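# Remove lettered cube from intact shelf strip and lift it

## Task

Remove the lettered cube sitting on the one shelf strip that is not broken. Until that cube is clear of the shelf, no other strip may be moved by pulling or pushing beyond a slight amount, or the attempt fails. After that, keep the cube motionless in the air, well above the table and in front of the shelf.

## Robot and tools

Robot: one arm with five joints and a two-finger parallel gripper. Joint limits in rad, base to hand: waist -6.283 to 6.283, shoulder -2.059 to 2.094, elbow -3.927 to 0.192, wrist pitch -1.693 to 3.142, wrist roll -6.283 to 6.283. The waist spins about the base axis, the next three joints bend within one plane through that axis, and the last joint rolls the hand. The fingers can therefore only point inside the vertical plane that holds the base axis and the hand; the hand cannot yaw sideways out of it. The base may sit tilted on the table, and a mounting block or post below it counts as part of the arm for the clearance check.

Frame: all poses are in the scene frame. The origin lies on the tabletop under the base, +z is up, and +y is to the left for someone facing along +x. Positions are in metres; orientations are quaternions written w first (qw, qx, qy, qz).

Gripper: the fingers extend along the hand's +z axis and close along its y axis. end_effector_position marks the spot between the pads when closed, roughly 2 cm short of the fingertips; closing pushes the tips about 10 mm further along +z. Opening runs from -1 (shut) to +1 (wide, 0.084 m).

Row format, used by both motion tools: 8 numbers [x, y, z, qw, qx, qy, qz, opening]. The first seven are an absolute hand pose in the scene frame, not an offset; the eighth is the commanded opening on the -1..1 scale.

execute_actions(actions): actions is a list of actions, run one after another. Each action is a list of 1 to 15 rows; every row is applied for one control step of 1/30 s, and if fewer than 15 rows are given the last one is repeated to fill 15 steps (0.5 s). An empty list moves nothing and just reports state and images. An action is rejected if its target lies over 0.6 m from the hand's starting position along any hand axis; if any action is malformed, or the first one fails that test against the latest reported state, nothing in the call runs. Each step, the controller clips the command to at most 70 mm and 16 degrees away from the measured hand pose, so a distant target takes several actions, and after an action ends the hand stops at the last clipped pose rather than your target.

move(target, speed, blocking): target is one row as above (an absolute pose plus opening). The hand follows a straight-line path to it, rotating the short way. speed is in m/s, 0.002 to 0.5, default 0.25; rotation is capped at twice that in rad/s. Paths last 0.5 to 10 s and are cut off at 10 s. The path ignores obstacles, the hand lags and may wander, and it can exceed speed, notably with the arm almost straight. Faster motion and targets set deeper past a contact mean harder impacts. With a tilted hand, a straight path at fixed orientation often ends held or off_target. The opening is applied at the start. The result adds a "move:" line with the ending (done, off_target, moving, held, fault) and any limits: limits=paced means the sent pose was clipped; limits=held means some steps were blocked, after which the arm may speed well beyond speed. It also gives remaining distance to target. With blocking=false you get a reply after 0.5 s while motion continues; rows and moves are refused until a result shows the move has ended, so use wait or stop.

wait(seconds): 0 to 10; the arm keeps its last command and a running move continues; returns early when the move ends.
stop(): brakes a running move; needs room, more at higher speed; the fingers keep moving.
zoom_image(camera, region): camera is cam_high, cam_low or cam_wrist; region is [x0, y0, x1, y1] in that camera's pixels, origin top-left, at most 504 by 504.
show_instructions(): shows the scene's reference images.
finished_scene(scene): ends the given scene number after the last command has settled and reports success; irreversible. The goal must still hold at that moment.

Results: a state line with end_effector_position, end_effector_quat_wxyz and linear and angular velocities (m/s, rad/s); the reported hand position can be off, more so at long reach. "Hand target" is the pose the controller currently drives toward. grip_measured is the actual finger opening on the command scale. "pose unreachable" means the clearance check altered or blocked the command. MOTOR HOT appears from 65 °C; at 80 °C an OVER-TEMPERATURE FAULT brakes the arm until it cools. Holding a load warms motors.

Gripping: to hold something, command an opening clearly under grip_measured; a larger gap means a firmer squeeze, up to about 24 N per pad for objects up to about 6 cm wide. Fast closing can squeeze harder and even spring the fingers open. Sending back the measured value still grips lightly.

Torque faults: load limits are waist 45, shoulder 45, elbow 27, wrist pitch 18, wrist roll 18 N m, including a carried object's weight. Reaching one makes the arm back that joint off, freeze 10 s, and drop the rest of the call. An arm blocked by an object tends to keep pushing until given a new command.

Cameras: cam_high (672x504) looks down from about [0.658403, 0.749156, 1.38522]; cam_low (672x504) sits near table height at about [0.335474, -0.971926, 0.0809432] facing +y; cam_wrist (672x504) rides on the hand. Calibration may be off by up to about 2.3 degrees and 9 mm.

Avoid: disturbing other strips before the target cube is out, knocking anything off the table, drops, slips, slams, hard hits and heavy pushes, and any stop of the arm. Loose objects may occasionally be nudged by an outside push.

Each tool is called after "Call:" as name(argument=value, ...) on one line, values as JSON.

Reference images:

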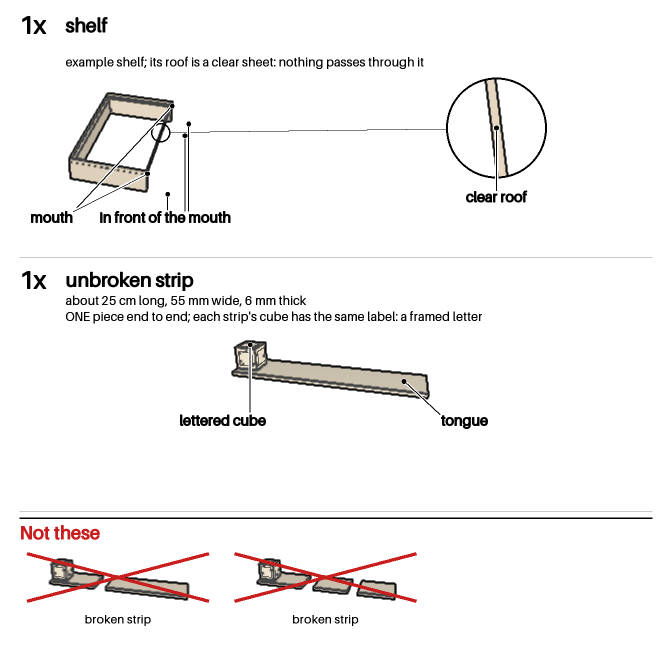

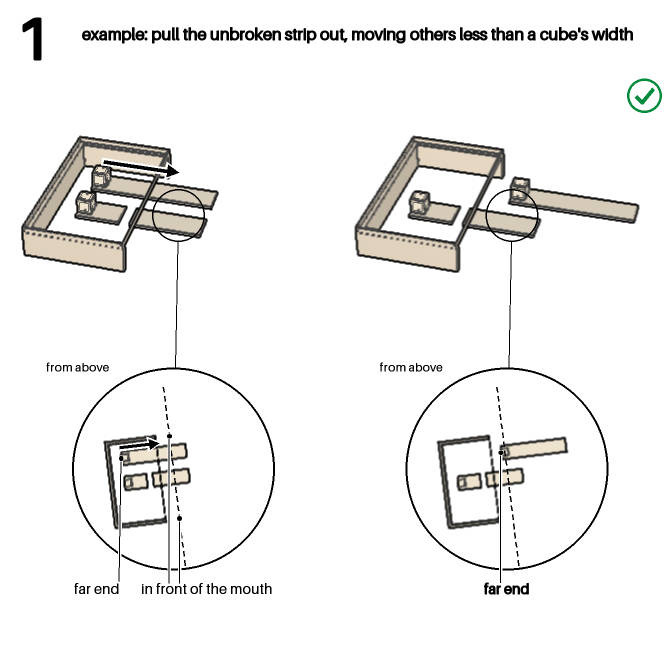

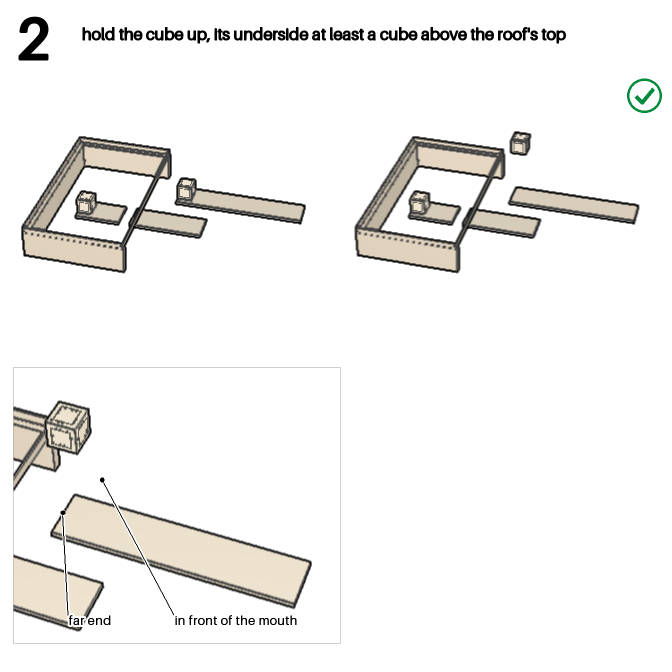

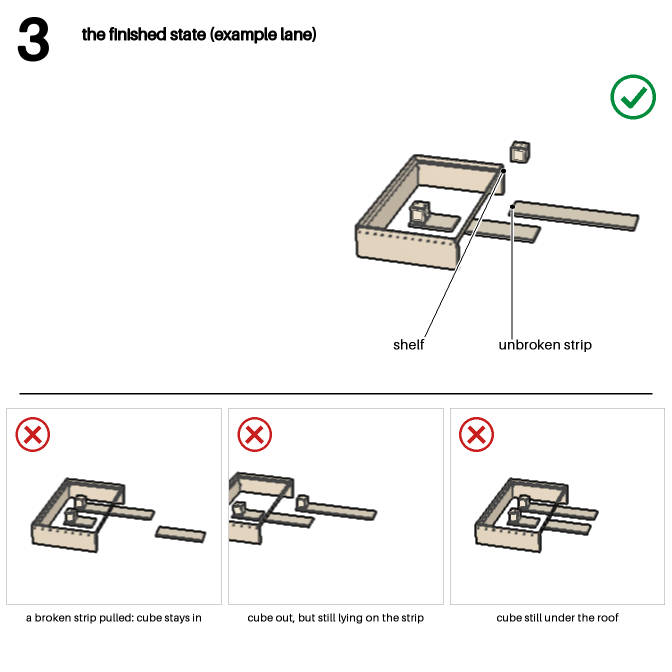

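## Session

Call:
execute_actions(actions=[])

Call:
zoom_image(camera="cam_high", region=[150,100,550,400])

Scene clock: 0.00 s.
end_effector_position=(+0.7595, -0.1242, +0.2930) grip_measured=+1.00 end_effector_quat_wxyz=(-0.403, +0.494, -0.449, +0.626) end_effector_velocity=(+0.000, -0.000, +0.000) end_effector_angular_velocity=(+0.001, +0.001, -0.000)
Joint positions: [-0.195  0.89  -1.563 -1.004  1.322  0.084]
Joint velocities: [-0.    -0.001  0.     0.002  0.001 -0.   ]
Hand target: +0.759, -0.124, +0.293; -0.403, +0.494, -0.449, +0.626

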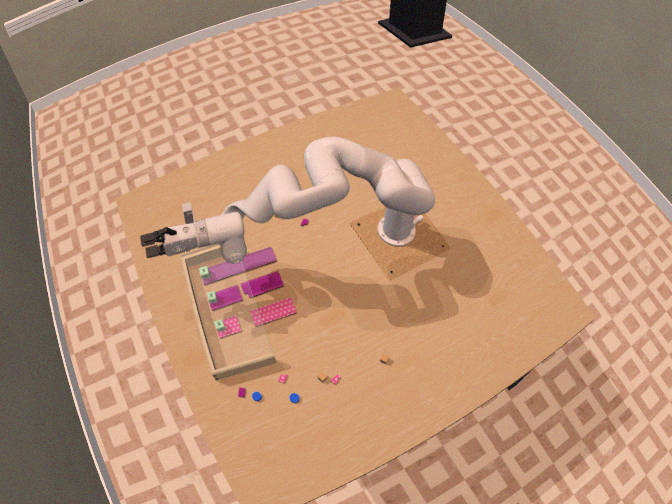

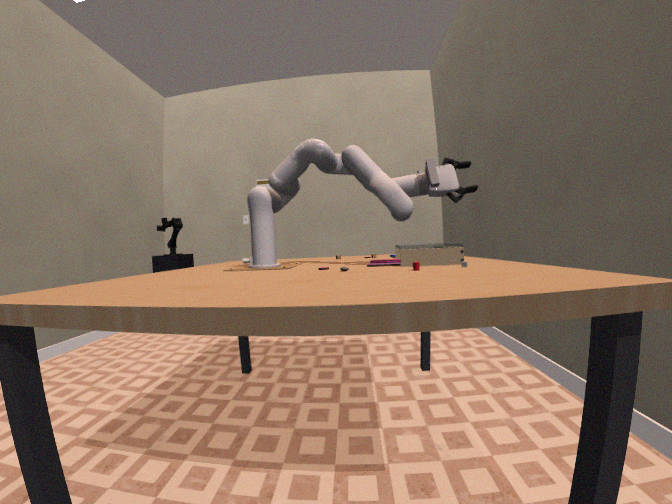

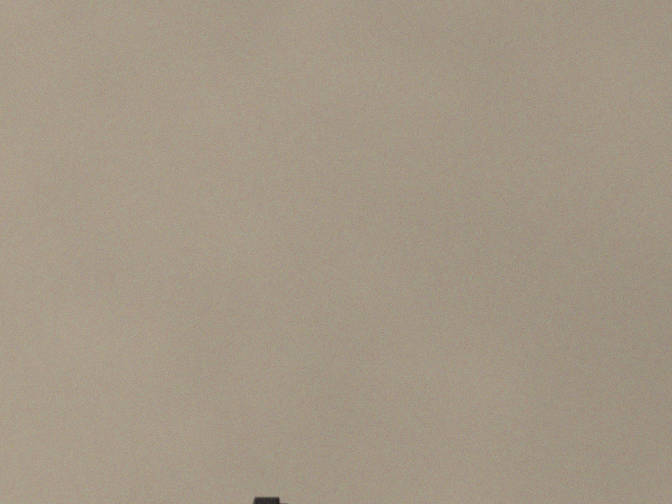

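Region (150, 100, 550, 400) of cam_high's 672x504 image, scaled by 1.260, with more detail than that image has; it fills the top 378 rows of this view, and the rest is white.

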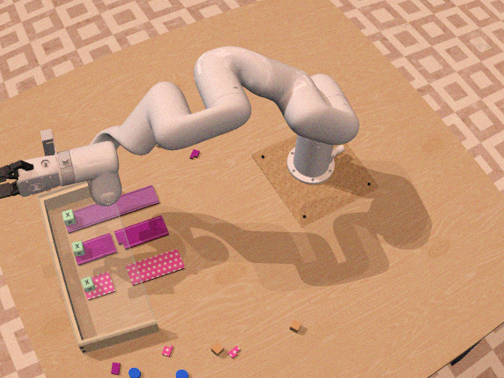

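Call:
move(target=[0.45,-0.06,0.2,0,0.997,-0.073,0,1], speed=0.4)

Call:
zoom_image(camera="cam_high", region=[170,200,330,360])

Scene clock: 24.97 s.
end_effector_position=(+0.4500, -0.0607, +0.1992) grip_measured=+1.00 end_effector_quat_wxyz=(+0.006, +0.997, -0.074, -0.000) end_effector_velocity=(-0.000, +0.000, -0.001) end_effector_angular_velocity=(+0.001, +0.007, +0.004)
Joint positions: [-0.168 -0.03  -1.01   1.043  0.009  0.084]
Joint velocities: [ 0.     0.005 -0.005  0.007 -0.004  0.   ]
Hand target: +0.450, -0.061, +0.199; +0.006, +0.997, -0.074, -0.000
Off the commanded pose: 0.001 m, 1 deg.
move: done; limits=paced
camera_calibration (this result's frames):
cam_wrist: T_world_to_cam=[[-0.159825, -0.986704, 0.0295213, 0.0366122], [-0.987135, 0.159617, -0.009272, 0.521638], [0.00443662, -0.0306234, -0.999521, 0.328986], [0, 0, 0, 1]] pos_world=[0.51932, -0.0370623, 0.332584]

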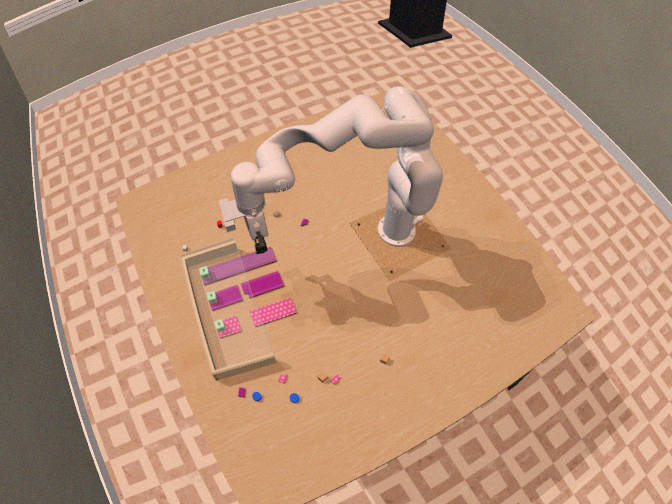

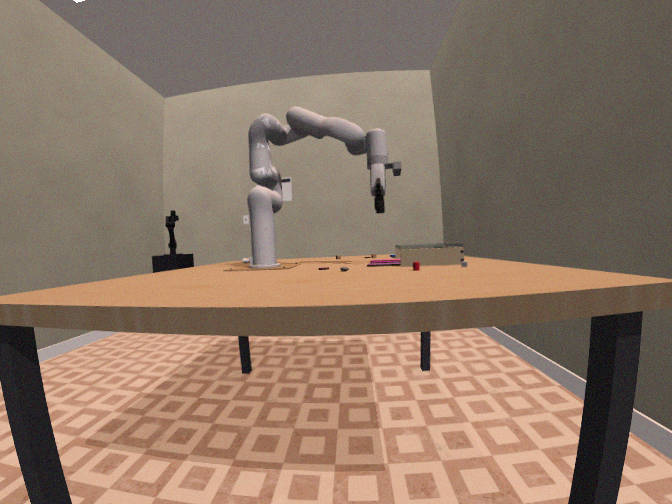

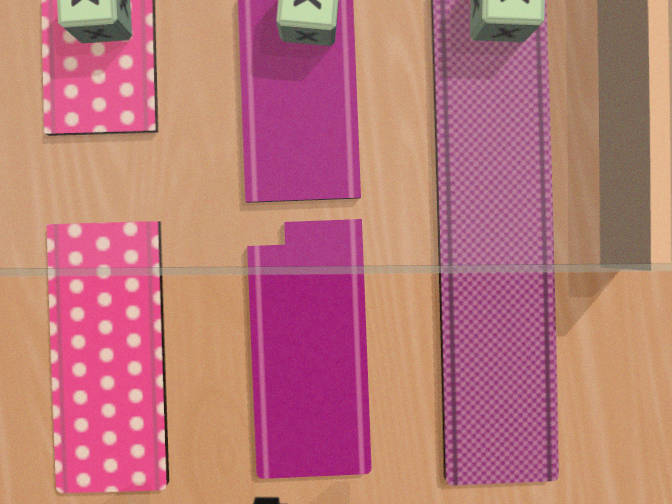

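Region (170, 200, 330, 360) of cam_high's 672x504 image, scaled by 3.150, with more detail than that image has.

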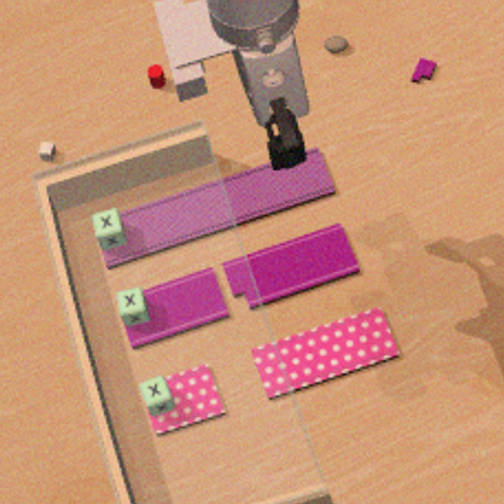

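Call:
move(target=[0.42,-0.116,0.07,0,0.998,-0.066,0,1])

Scene clock: 42.07 s.
end_effector_position=(+0.4208, -0.1161, +0.0705) grip_measured=+1.00 end_effector_quat_wxyz=(+0.006, +0.998, -0.066, -0.001) end_effector_velocity=(-0.002, -0.000, -0.003) end_effector_angular_velocity=(+0.001, +0.004, -0.002)
Joint positions: [-0.3    0.137 -0.792  0.659 -0.139  0.084]
Joint velocities: [-0.001  0.004  0.003 -0.003  0.001 -0.   ]
Hand target: +0.420, -0.116, +0.070; +0.006, +0.998, -0.066, -0.001
Off the commanded pose: 0.001 m, 1 deg.
move: done
camera_calibration (this result's frames):
cam_wrist: T_world_to_cam=[[-0.142985, -0.989301, 0.02895, -0.0262541], [-0.989718, 0.142817, -0.0077965, 0.499482], [0.00357854, -0.0297672, -0.99955, 0.199233], [0, 0, 0, 1]] pos_world=[0.489879, -0.0913771, 0.203797]

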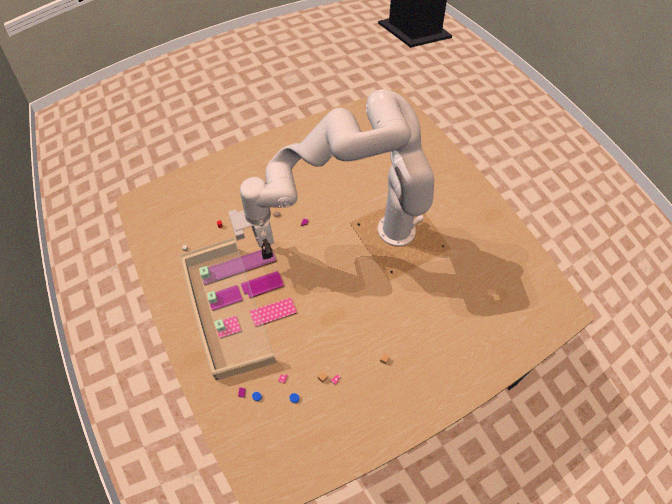

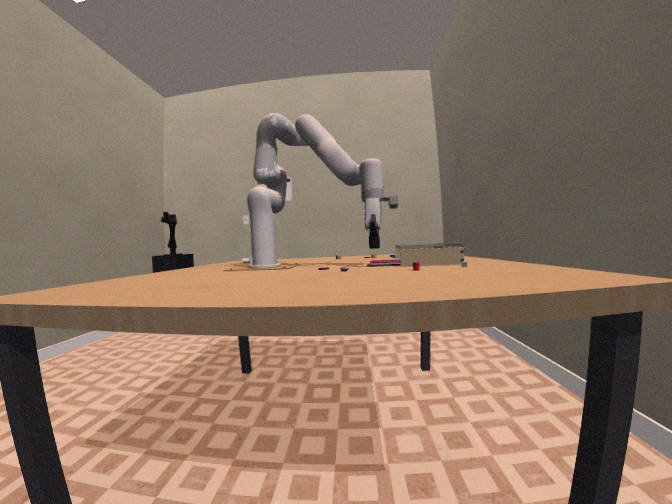

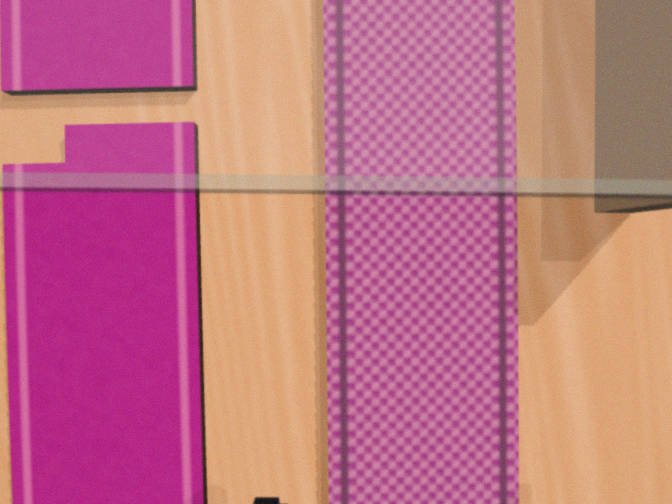

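Call:
move(target=[0.42,-0.113,0.024,0,0.998,-0.066,0,0.65], speed=0.05)

Call:
zoom_image(camera="cam_low", region=[340,210,440,285])

Call:
zoom_image(camera="cam_high", region=[220,210,310,300])

Scene clock: 50.23 s.
end_effector_position=(+0.4202, -0.1131, +0.0243) grip_measured=+0.65 end_effector_quat_wxyz=(+0.006, +0.998, -0.066, -0.001) end_effector_velocity=(+0.001, -0.000, -0.000) end_effector_angular_velocity=(-0.001, -0.003, -0.000)
Joint positions: [-0.292  0.252 -0.774  0.527 -0.131  0.071]
Joint velocities: [ 0.     0.002 -0.    -0.004  0.001  0.   ]
Hand target: +0.420, -0.113, +0.024; +0.006, +0.998, -0.066, -0.001
Off the commanded pose: 0.000 m, 1 deg.
move: done
camera_calibration (this result's frames):
cam_wrist: T_world_to_cam=[[-0.143193, -0.989272, 0.0289087, -0.0219347], [-0.98969, 0.143044, -0.00716794, 0.498167], [0.00295583, -0.0296371, -0.999556, 0.153386], [0, 0, 0, 1]] pos_world=[0.489437, -0.0884132, 0.157523]

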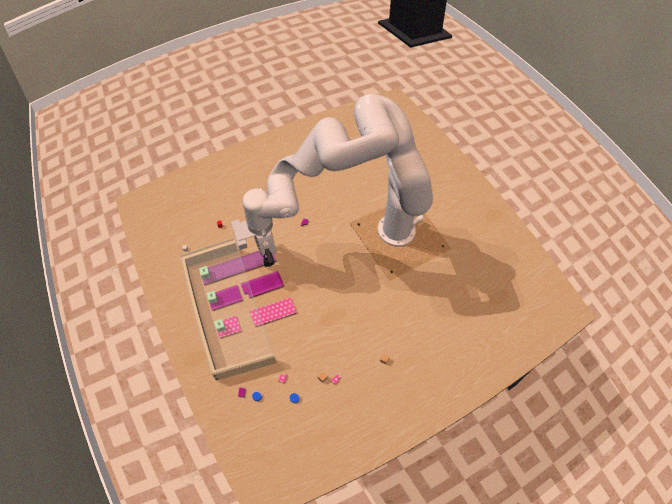

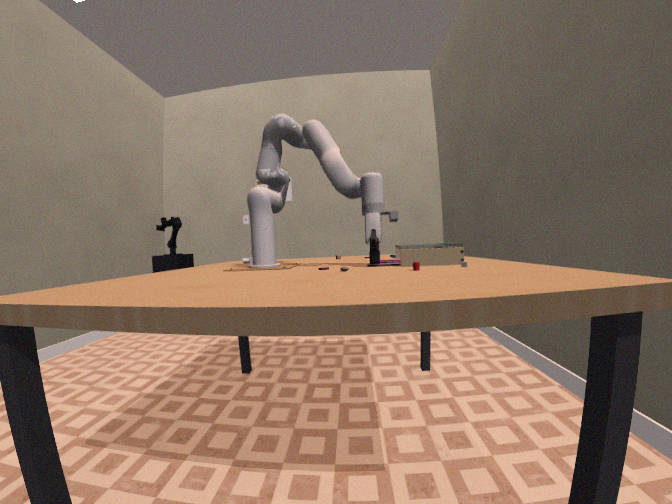

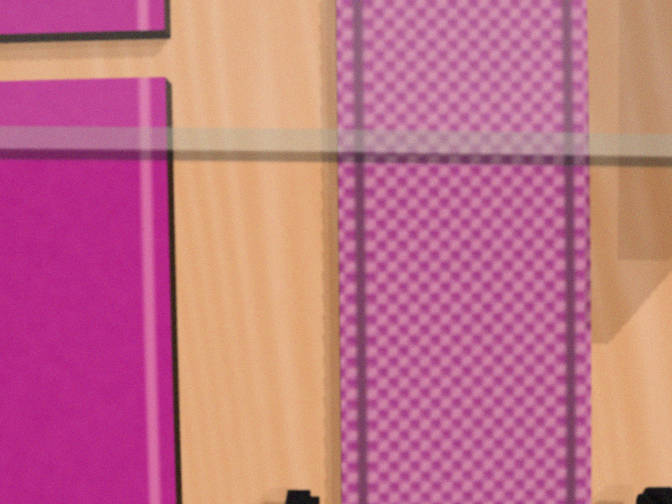

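Region (340, 210, 440, 285) of cam_low's 672x504 image, scaled by 5.040, with more detail than that image has; it fills the top 378 rows of this view, and the rest is white.

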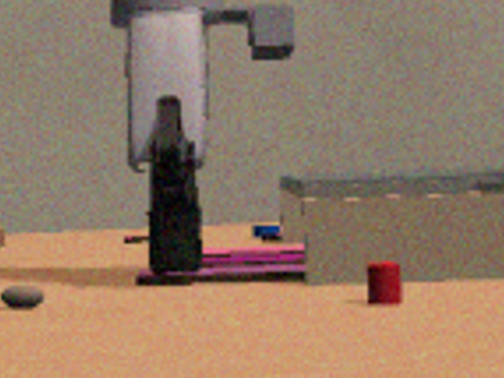

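Region (220, 210, 310, 300) of cam_high's 672x504 image, scaled by 5.600, with more detail than that image has.

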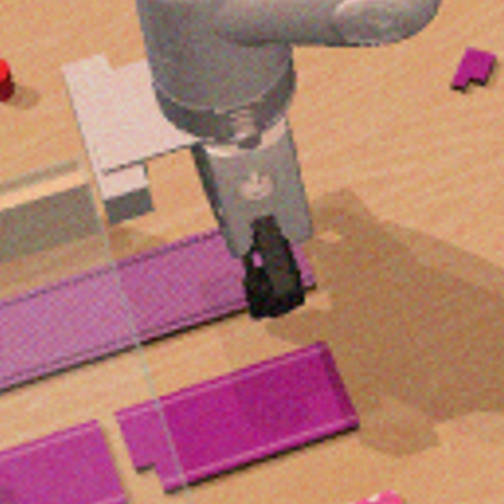

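Tips are about 8 mm up.

Call:
move(target=[0.42,-0.113,0.016,0,0.998,-0.066,0,0.55], speed=0.02)

Call:
execute_actions(actions=[[[0.42,-0.113,0.016,0,0.998,-0.066,0,0.3]],[[0.42,-0.113,0.016,0,0.998,-0.066,0,-0.3]]])

Scene clock: 55.83 s.
end_effector_position=(+0.4210, -0.1133, +0.0173) grip_measured=+0.55 end_effector_quat_wxyz=(+0.006, +0.998, -0.066, +0.000) end_effector_velocity=(+0.001, +0.000, -0.001) end_effector_angular_velocity=(-0.001, -0.003, +0.003)
Joint positions: [-0.292  0.272 -0.774  0.505 -0.131  0.067]
Joint velocities: [ 0.001  0.002 -0.    -0.005 -0.002  0.   ]
Hand target: +0.420, -0.113, +0.016; +0.006, +0.998, -0.066, -0.001
Off the commanded pose: 0.002 m, 1 deg.
move: done
camera_calibration (this result's frames):
cam_wrist: T_world_to_cam=[[-0.143085, -0.98928, 0.0291892, -0.0218605], [-0.989697, 0.142865, -0.00949285, 0.498886], [0.00522098, -0.0302467, -0.999529, 0.145379], [0, 0, 0, 1]] pos_world=[0.489859, -0.0885021, 0.150685]

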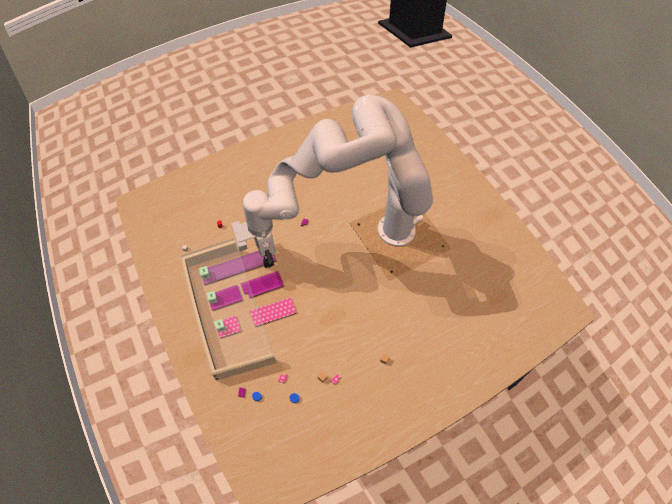

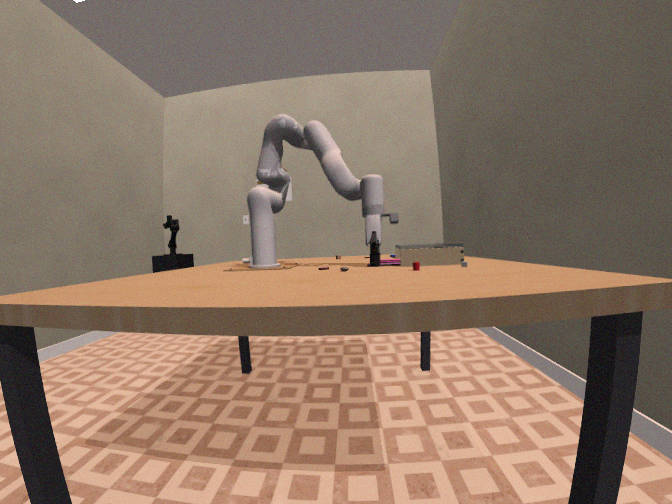

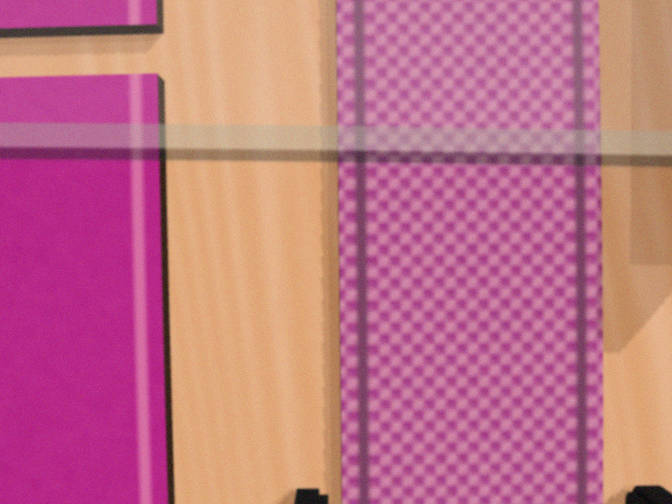

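Scene clock: 56.83 s.
end_effector_position=(+0.4220, -0.1135, +0.0182) grip_measured=+0.30 end_effector_quat_wxyz=(+0.007, +0.998, -0.066, +0.002) end_effector_velocity=(-0.001, -0.000, -0.001) end_effector_angular_velocity=(+0.001, +0.004, -0.000)
Joint positions: [-0.292  0.271 -0.774  0.503 -0.131  0.057]
Joint velocities: [-0.001  0.003 -0.001  0.003 -0.001  0.   ]
Hand target: +0.420, -0.113, +0.016; +0.006, +0.998, -0.066, -0.001
Off the commanded pose: 0.003 m, 1 deg.
camera_calibration (this result's frames):
cam_wrist: T_world_to_cam=[[-0.143576, -0.989195, 0.0296457, -0.0218093], [-0.989599, 0.143236, -0.0133182, 0.500019], [0.00892794, -0.0312496, -0.999472, 0.144557], [0, 0, 0, 1]] pos_world=[0.490397, -0.0886769, 0.151787]

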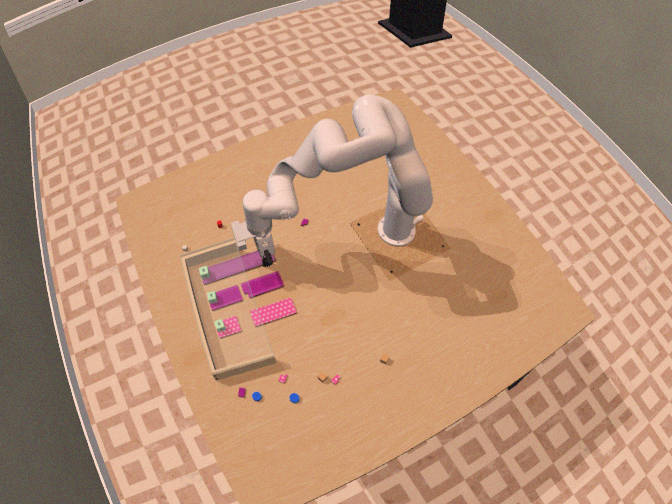

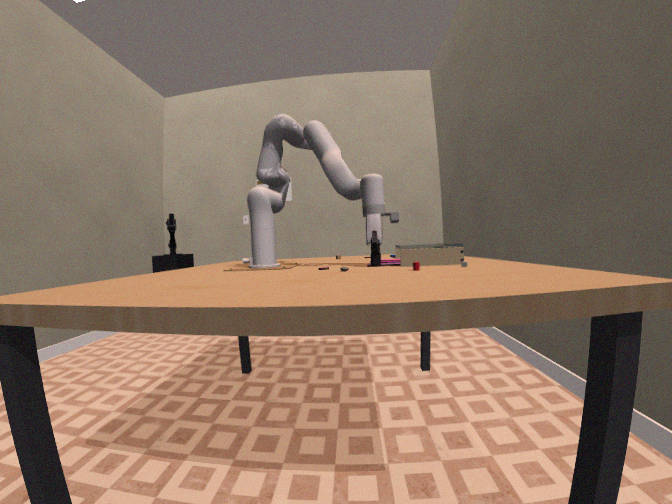

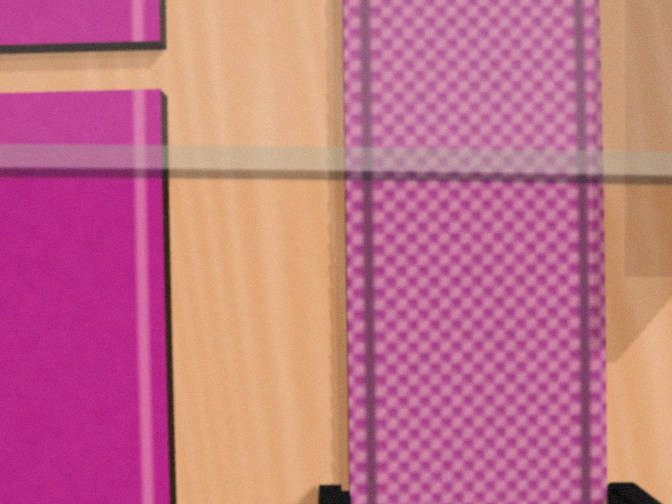

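Call:
move(target=[0.235,-0.088,0.019,0,0.998,-0.066,0,-0.3], speed=0.08)

Scene clock: 64.60 s.
end_effector_position=(+0.2340, -0.0881, +0.0178) grip_measured=+0.30 end_effector_quat_wxyz=(+0.005, +0.998, -0.066, -0.003) end_effector_velocity=(-0.001, +0.000, +0.000) end_effector_angular_velocity=(+0.001, +0.001, +0.000)
Joint positions: [-0.389 -0.259 -0.116  0.385 -0.229  0.057]
Joint velocities: [-0.001 -0.005  0.003  0.003 -0.001 -0.   ]
Hand target: +0.235, -0.088, +0.018; +0.005, +0.998, -0.066, -0.002
Off the commanded pose: 0.002 m, 1 deg.
move: done
camera_calibration (this result's frames):
cam_wrist: T_world_to_cam=[[-0.143071, -0.989332, 0.02744, -0.02368], [-0.989712, 0.143048, -0.00282415, 0.31011], [-0.0011312, -0.0275617, -0.999619, 0.149319], [0, 0, 0, 1]] pos_world=[0.303701, -0.0636724, 0.150788]

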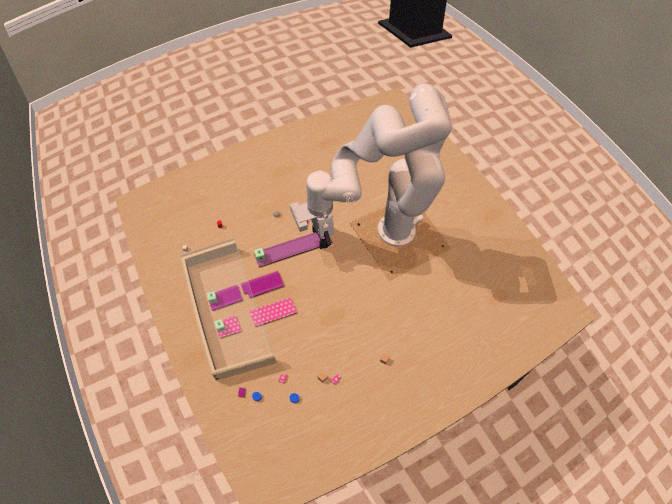

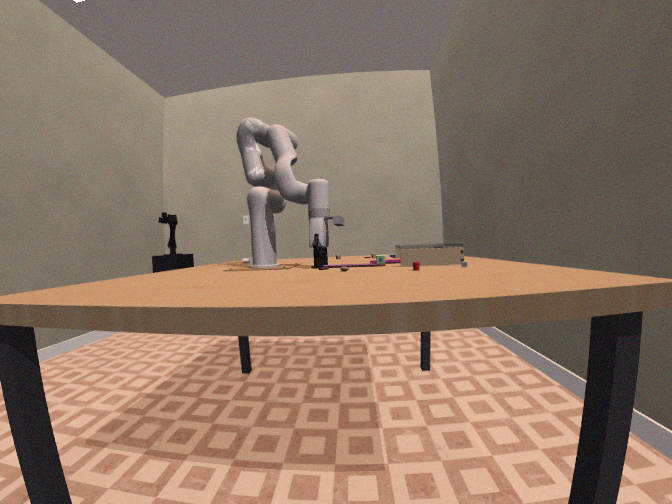

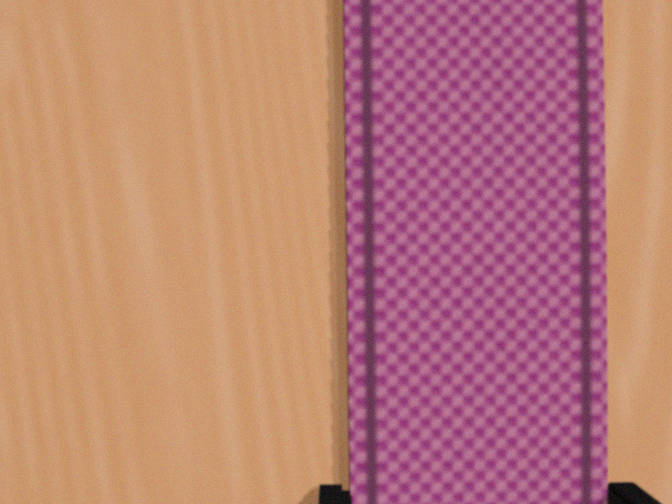

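Call:
execute_actions(actions=[[[0.234,-0.088,0.02,0,0.998,-0.066,0,0.7]],[[0.234,-0.088,0.07,0,0.998,-0.066,0,0.7]]])

Call:
move(target=[0.39,-0.112,0.1,0,0.998,-0.066,0,0.7])

Scene clock: 71.47 s.
end_effector_position=(+0.2345, -0.0882, +0.0683) grip_measured=+0.70 end_effector_quat_wxyz=(+0.006, +0.998, -0.066, -0.002) end_effector_velocity=(-0.011, +0.004, +0.016) end_effector_angular_velocity=(+0.006, +0.016, -0.001)
Joint positions: [-0.391 -0.511 -0.139  0.657 -0.231  0.073]
Joint velocities: [-0.001 -0.106  0.007  0.117 -0.    -0.   ]
Hand target: +0.234, -0.088, +0.070; +0.005, +0.998, -0.066, -0.002
Off the commanded pose: 0.002 m, 1 deg.
camera_calibration (this result's frames):
cam_wrist: T_world_to_cam=[[-0.143191, -0.989295, 0.028146, -0.0251468], [-0.989693, 0.143075, -0.00608793, 0.311039], [0.00199576, -0.0287276, -0.999585, 0.198978], [0, 0, 0, 1]] pos_world=[0.303835, -0.0636635, 0.201497]

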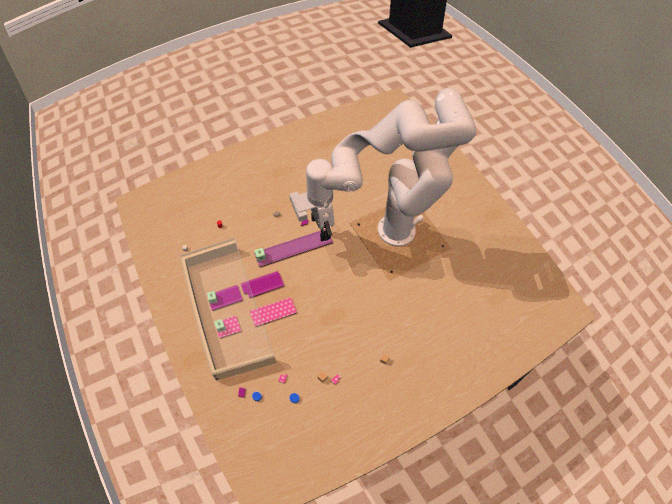

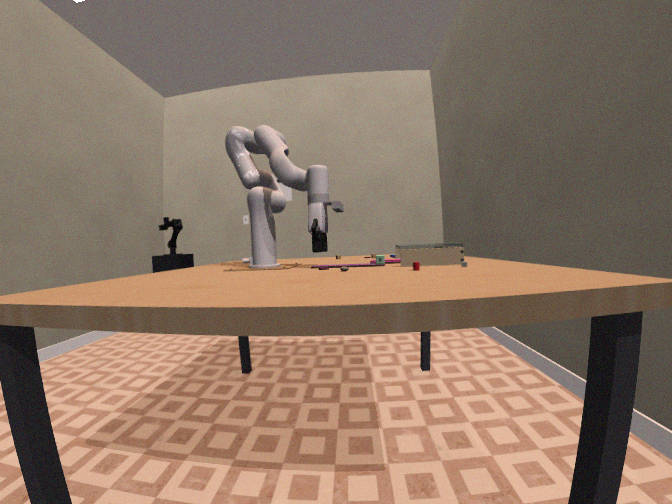

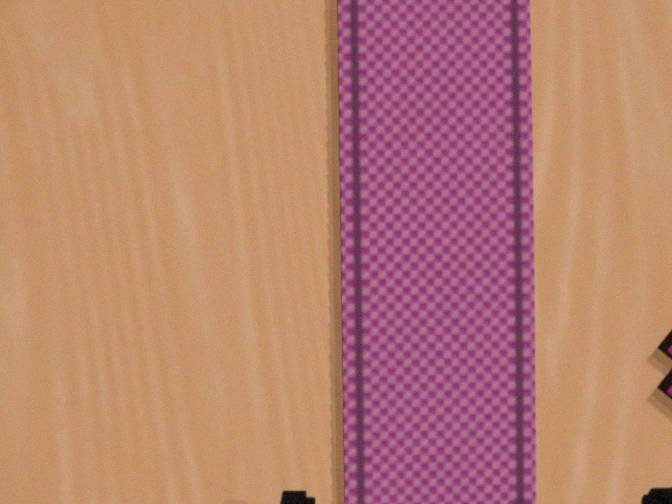

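Scene clock: 72.67 s.
end_effector_position=(+0.3896, -0.1116, +0.1004) grip_measured=+0.70 end_effector_quat_wxyz=(+0.006, +0.998, -0.066, -0.001) end_effector_velocity=(+0.003, -0.001, +0.000) end_effector_angular_velocity=(+0.000, +0.000, +0.001)
Joint positions: [-0.31  -0.024 -0.699  0.729 -0.15   0.073]
Joint velocities: [ 0.     0.008 -0.011  0.003 -0.001  0.   ]
Hand target: +0.390, -0.112, +0.100; +0.006, +0.998, -0.066, -0.001
Off the commanded pose: 0.001 m, 1 deg.
move: done
camera_calibration (this result's frames):
cam_wrist: T_world_to_cam=[[-0.143249, -0.98927, 0.0287315, -0.0269923], [-0.989684, 0.143118, -0.00657679, 0.468153], [0.00239423, -0.0293772, -0.999566, 0.22988], [0, 0, 0, 1]] pos_world=[0.458907, -0.0869505, 0.233635]

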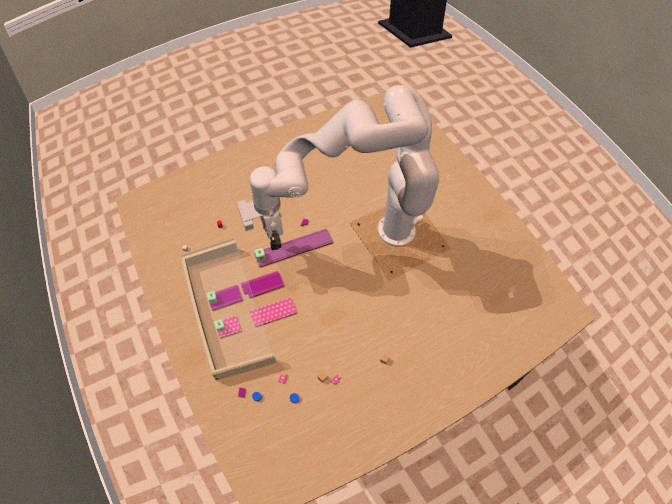

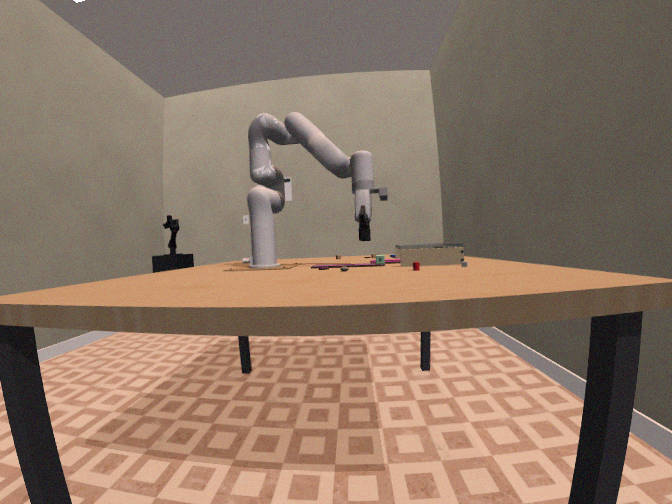

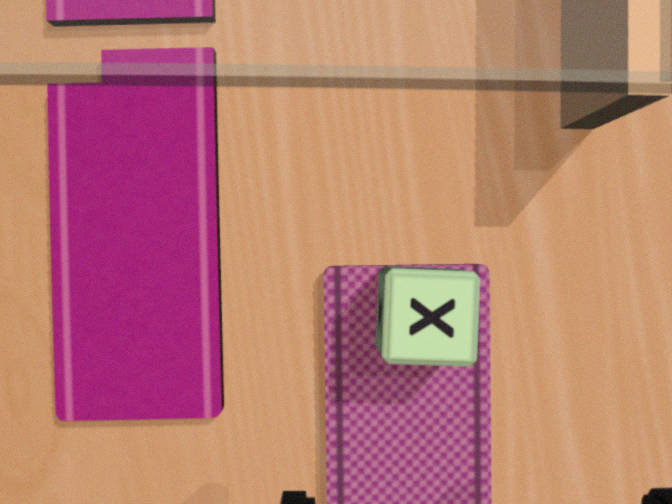

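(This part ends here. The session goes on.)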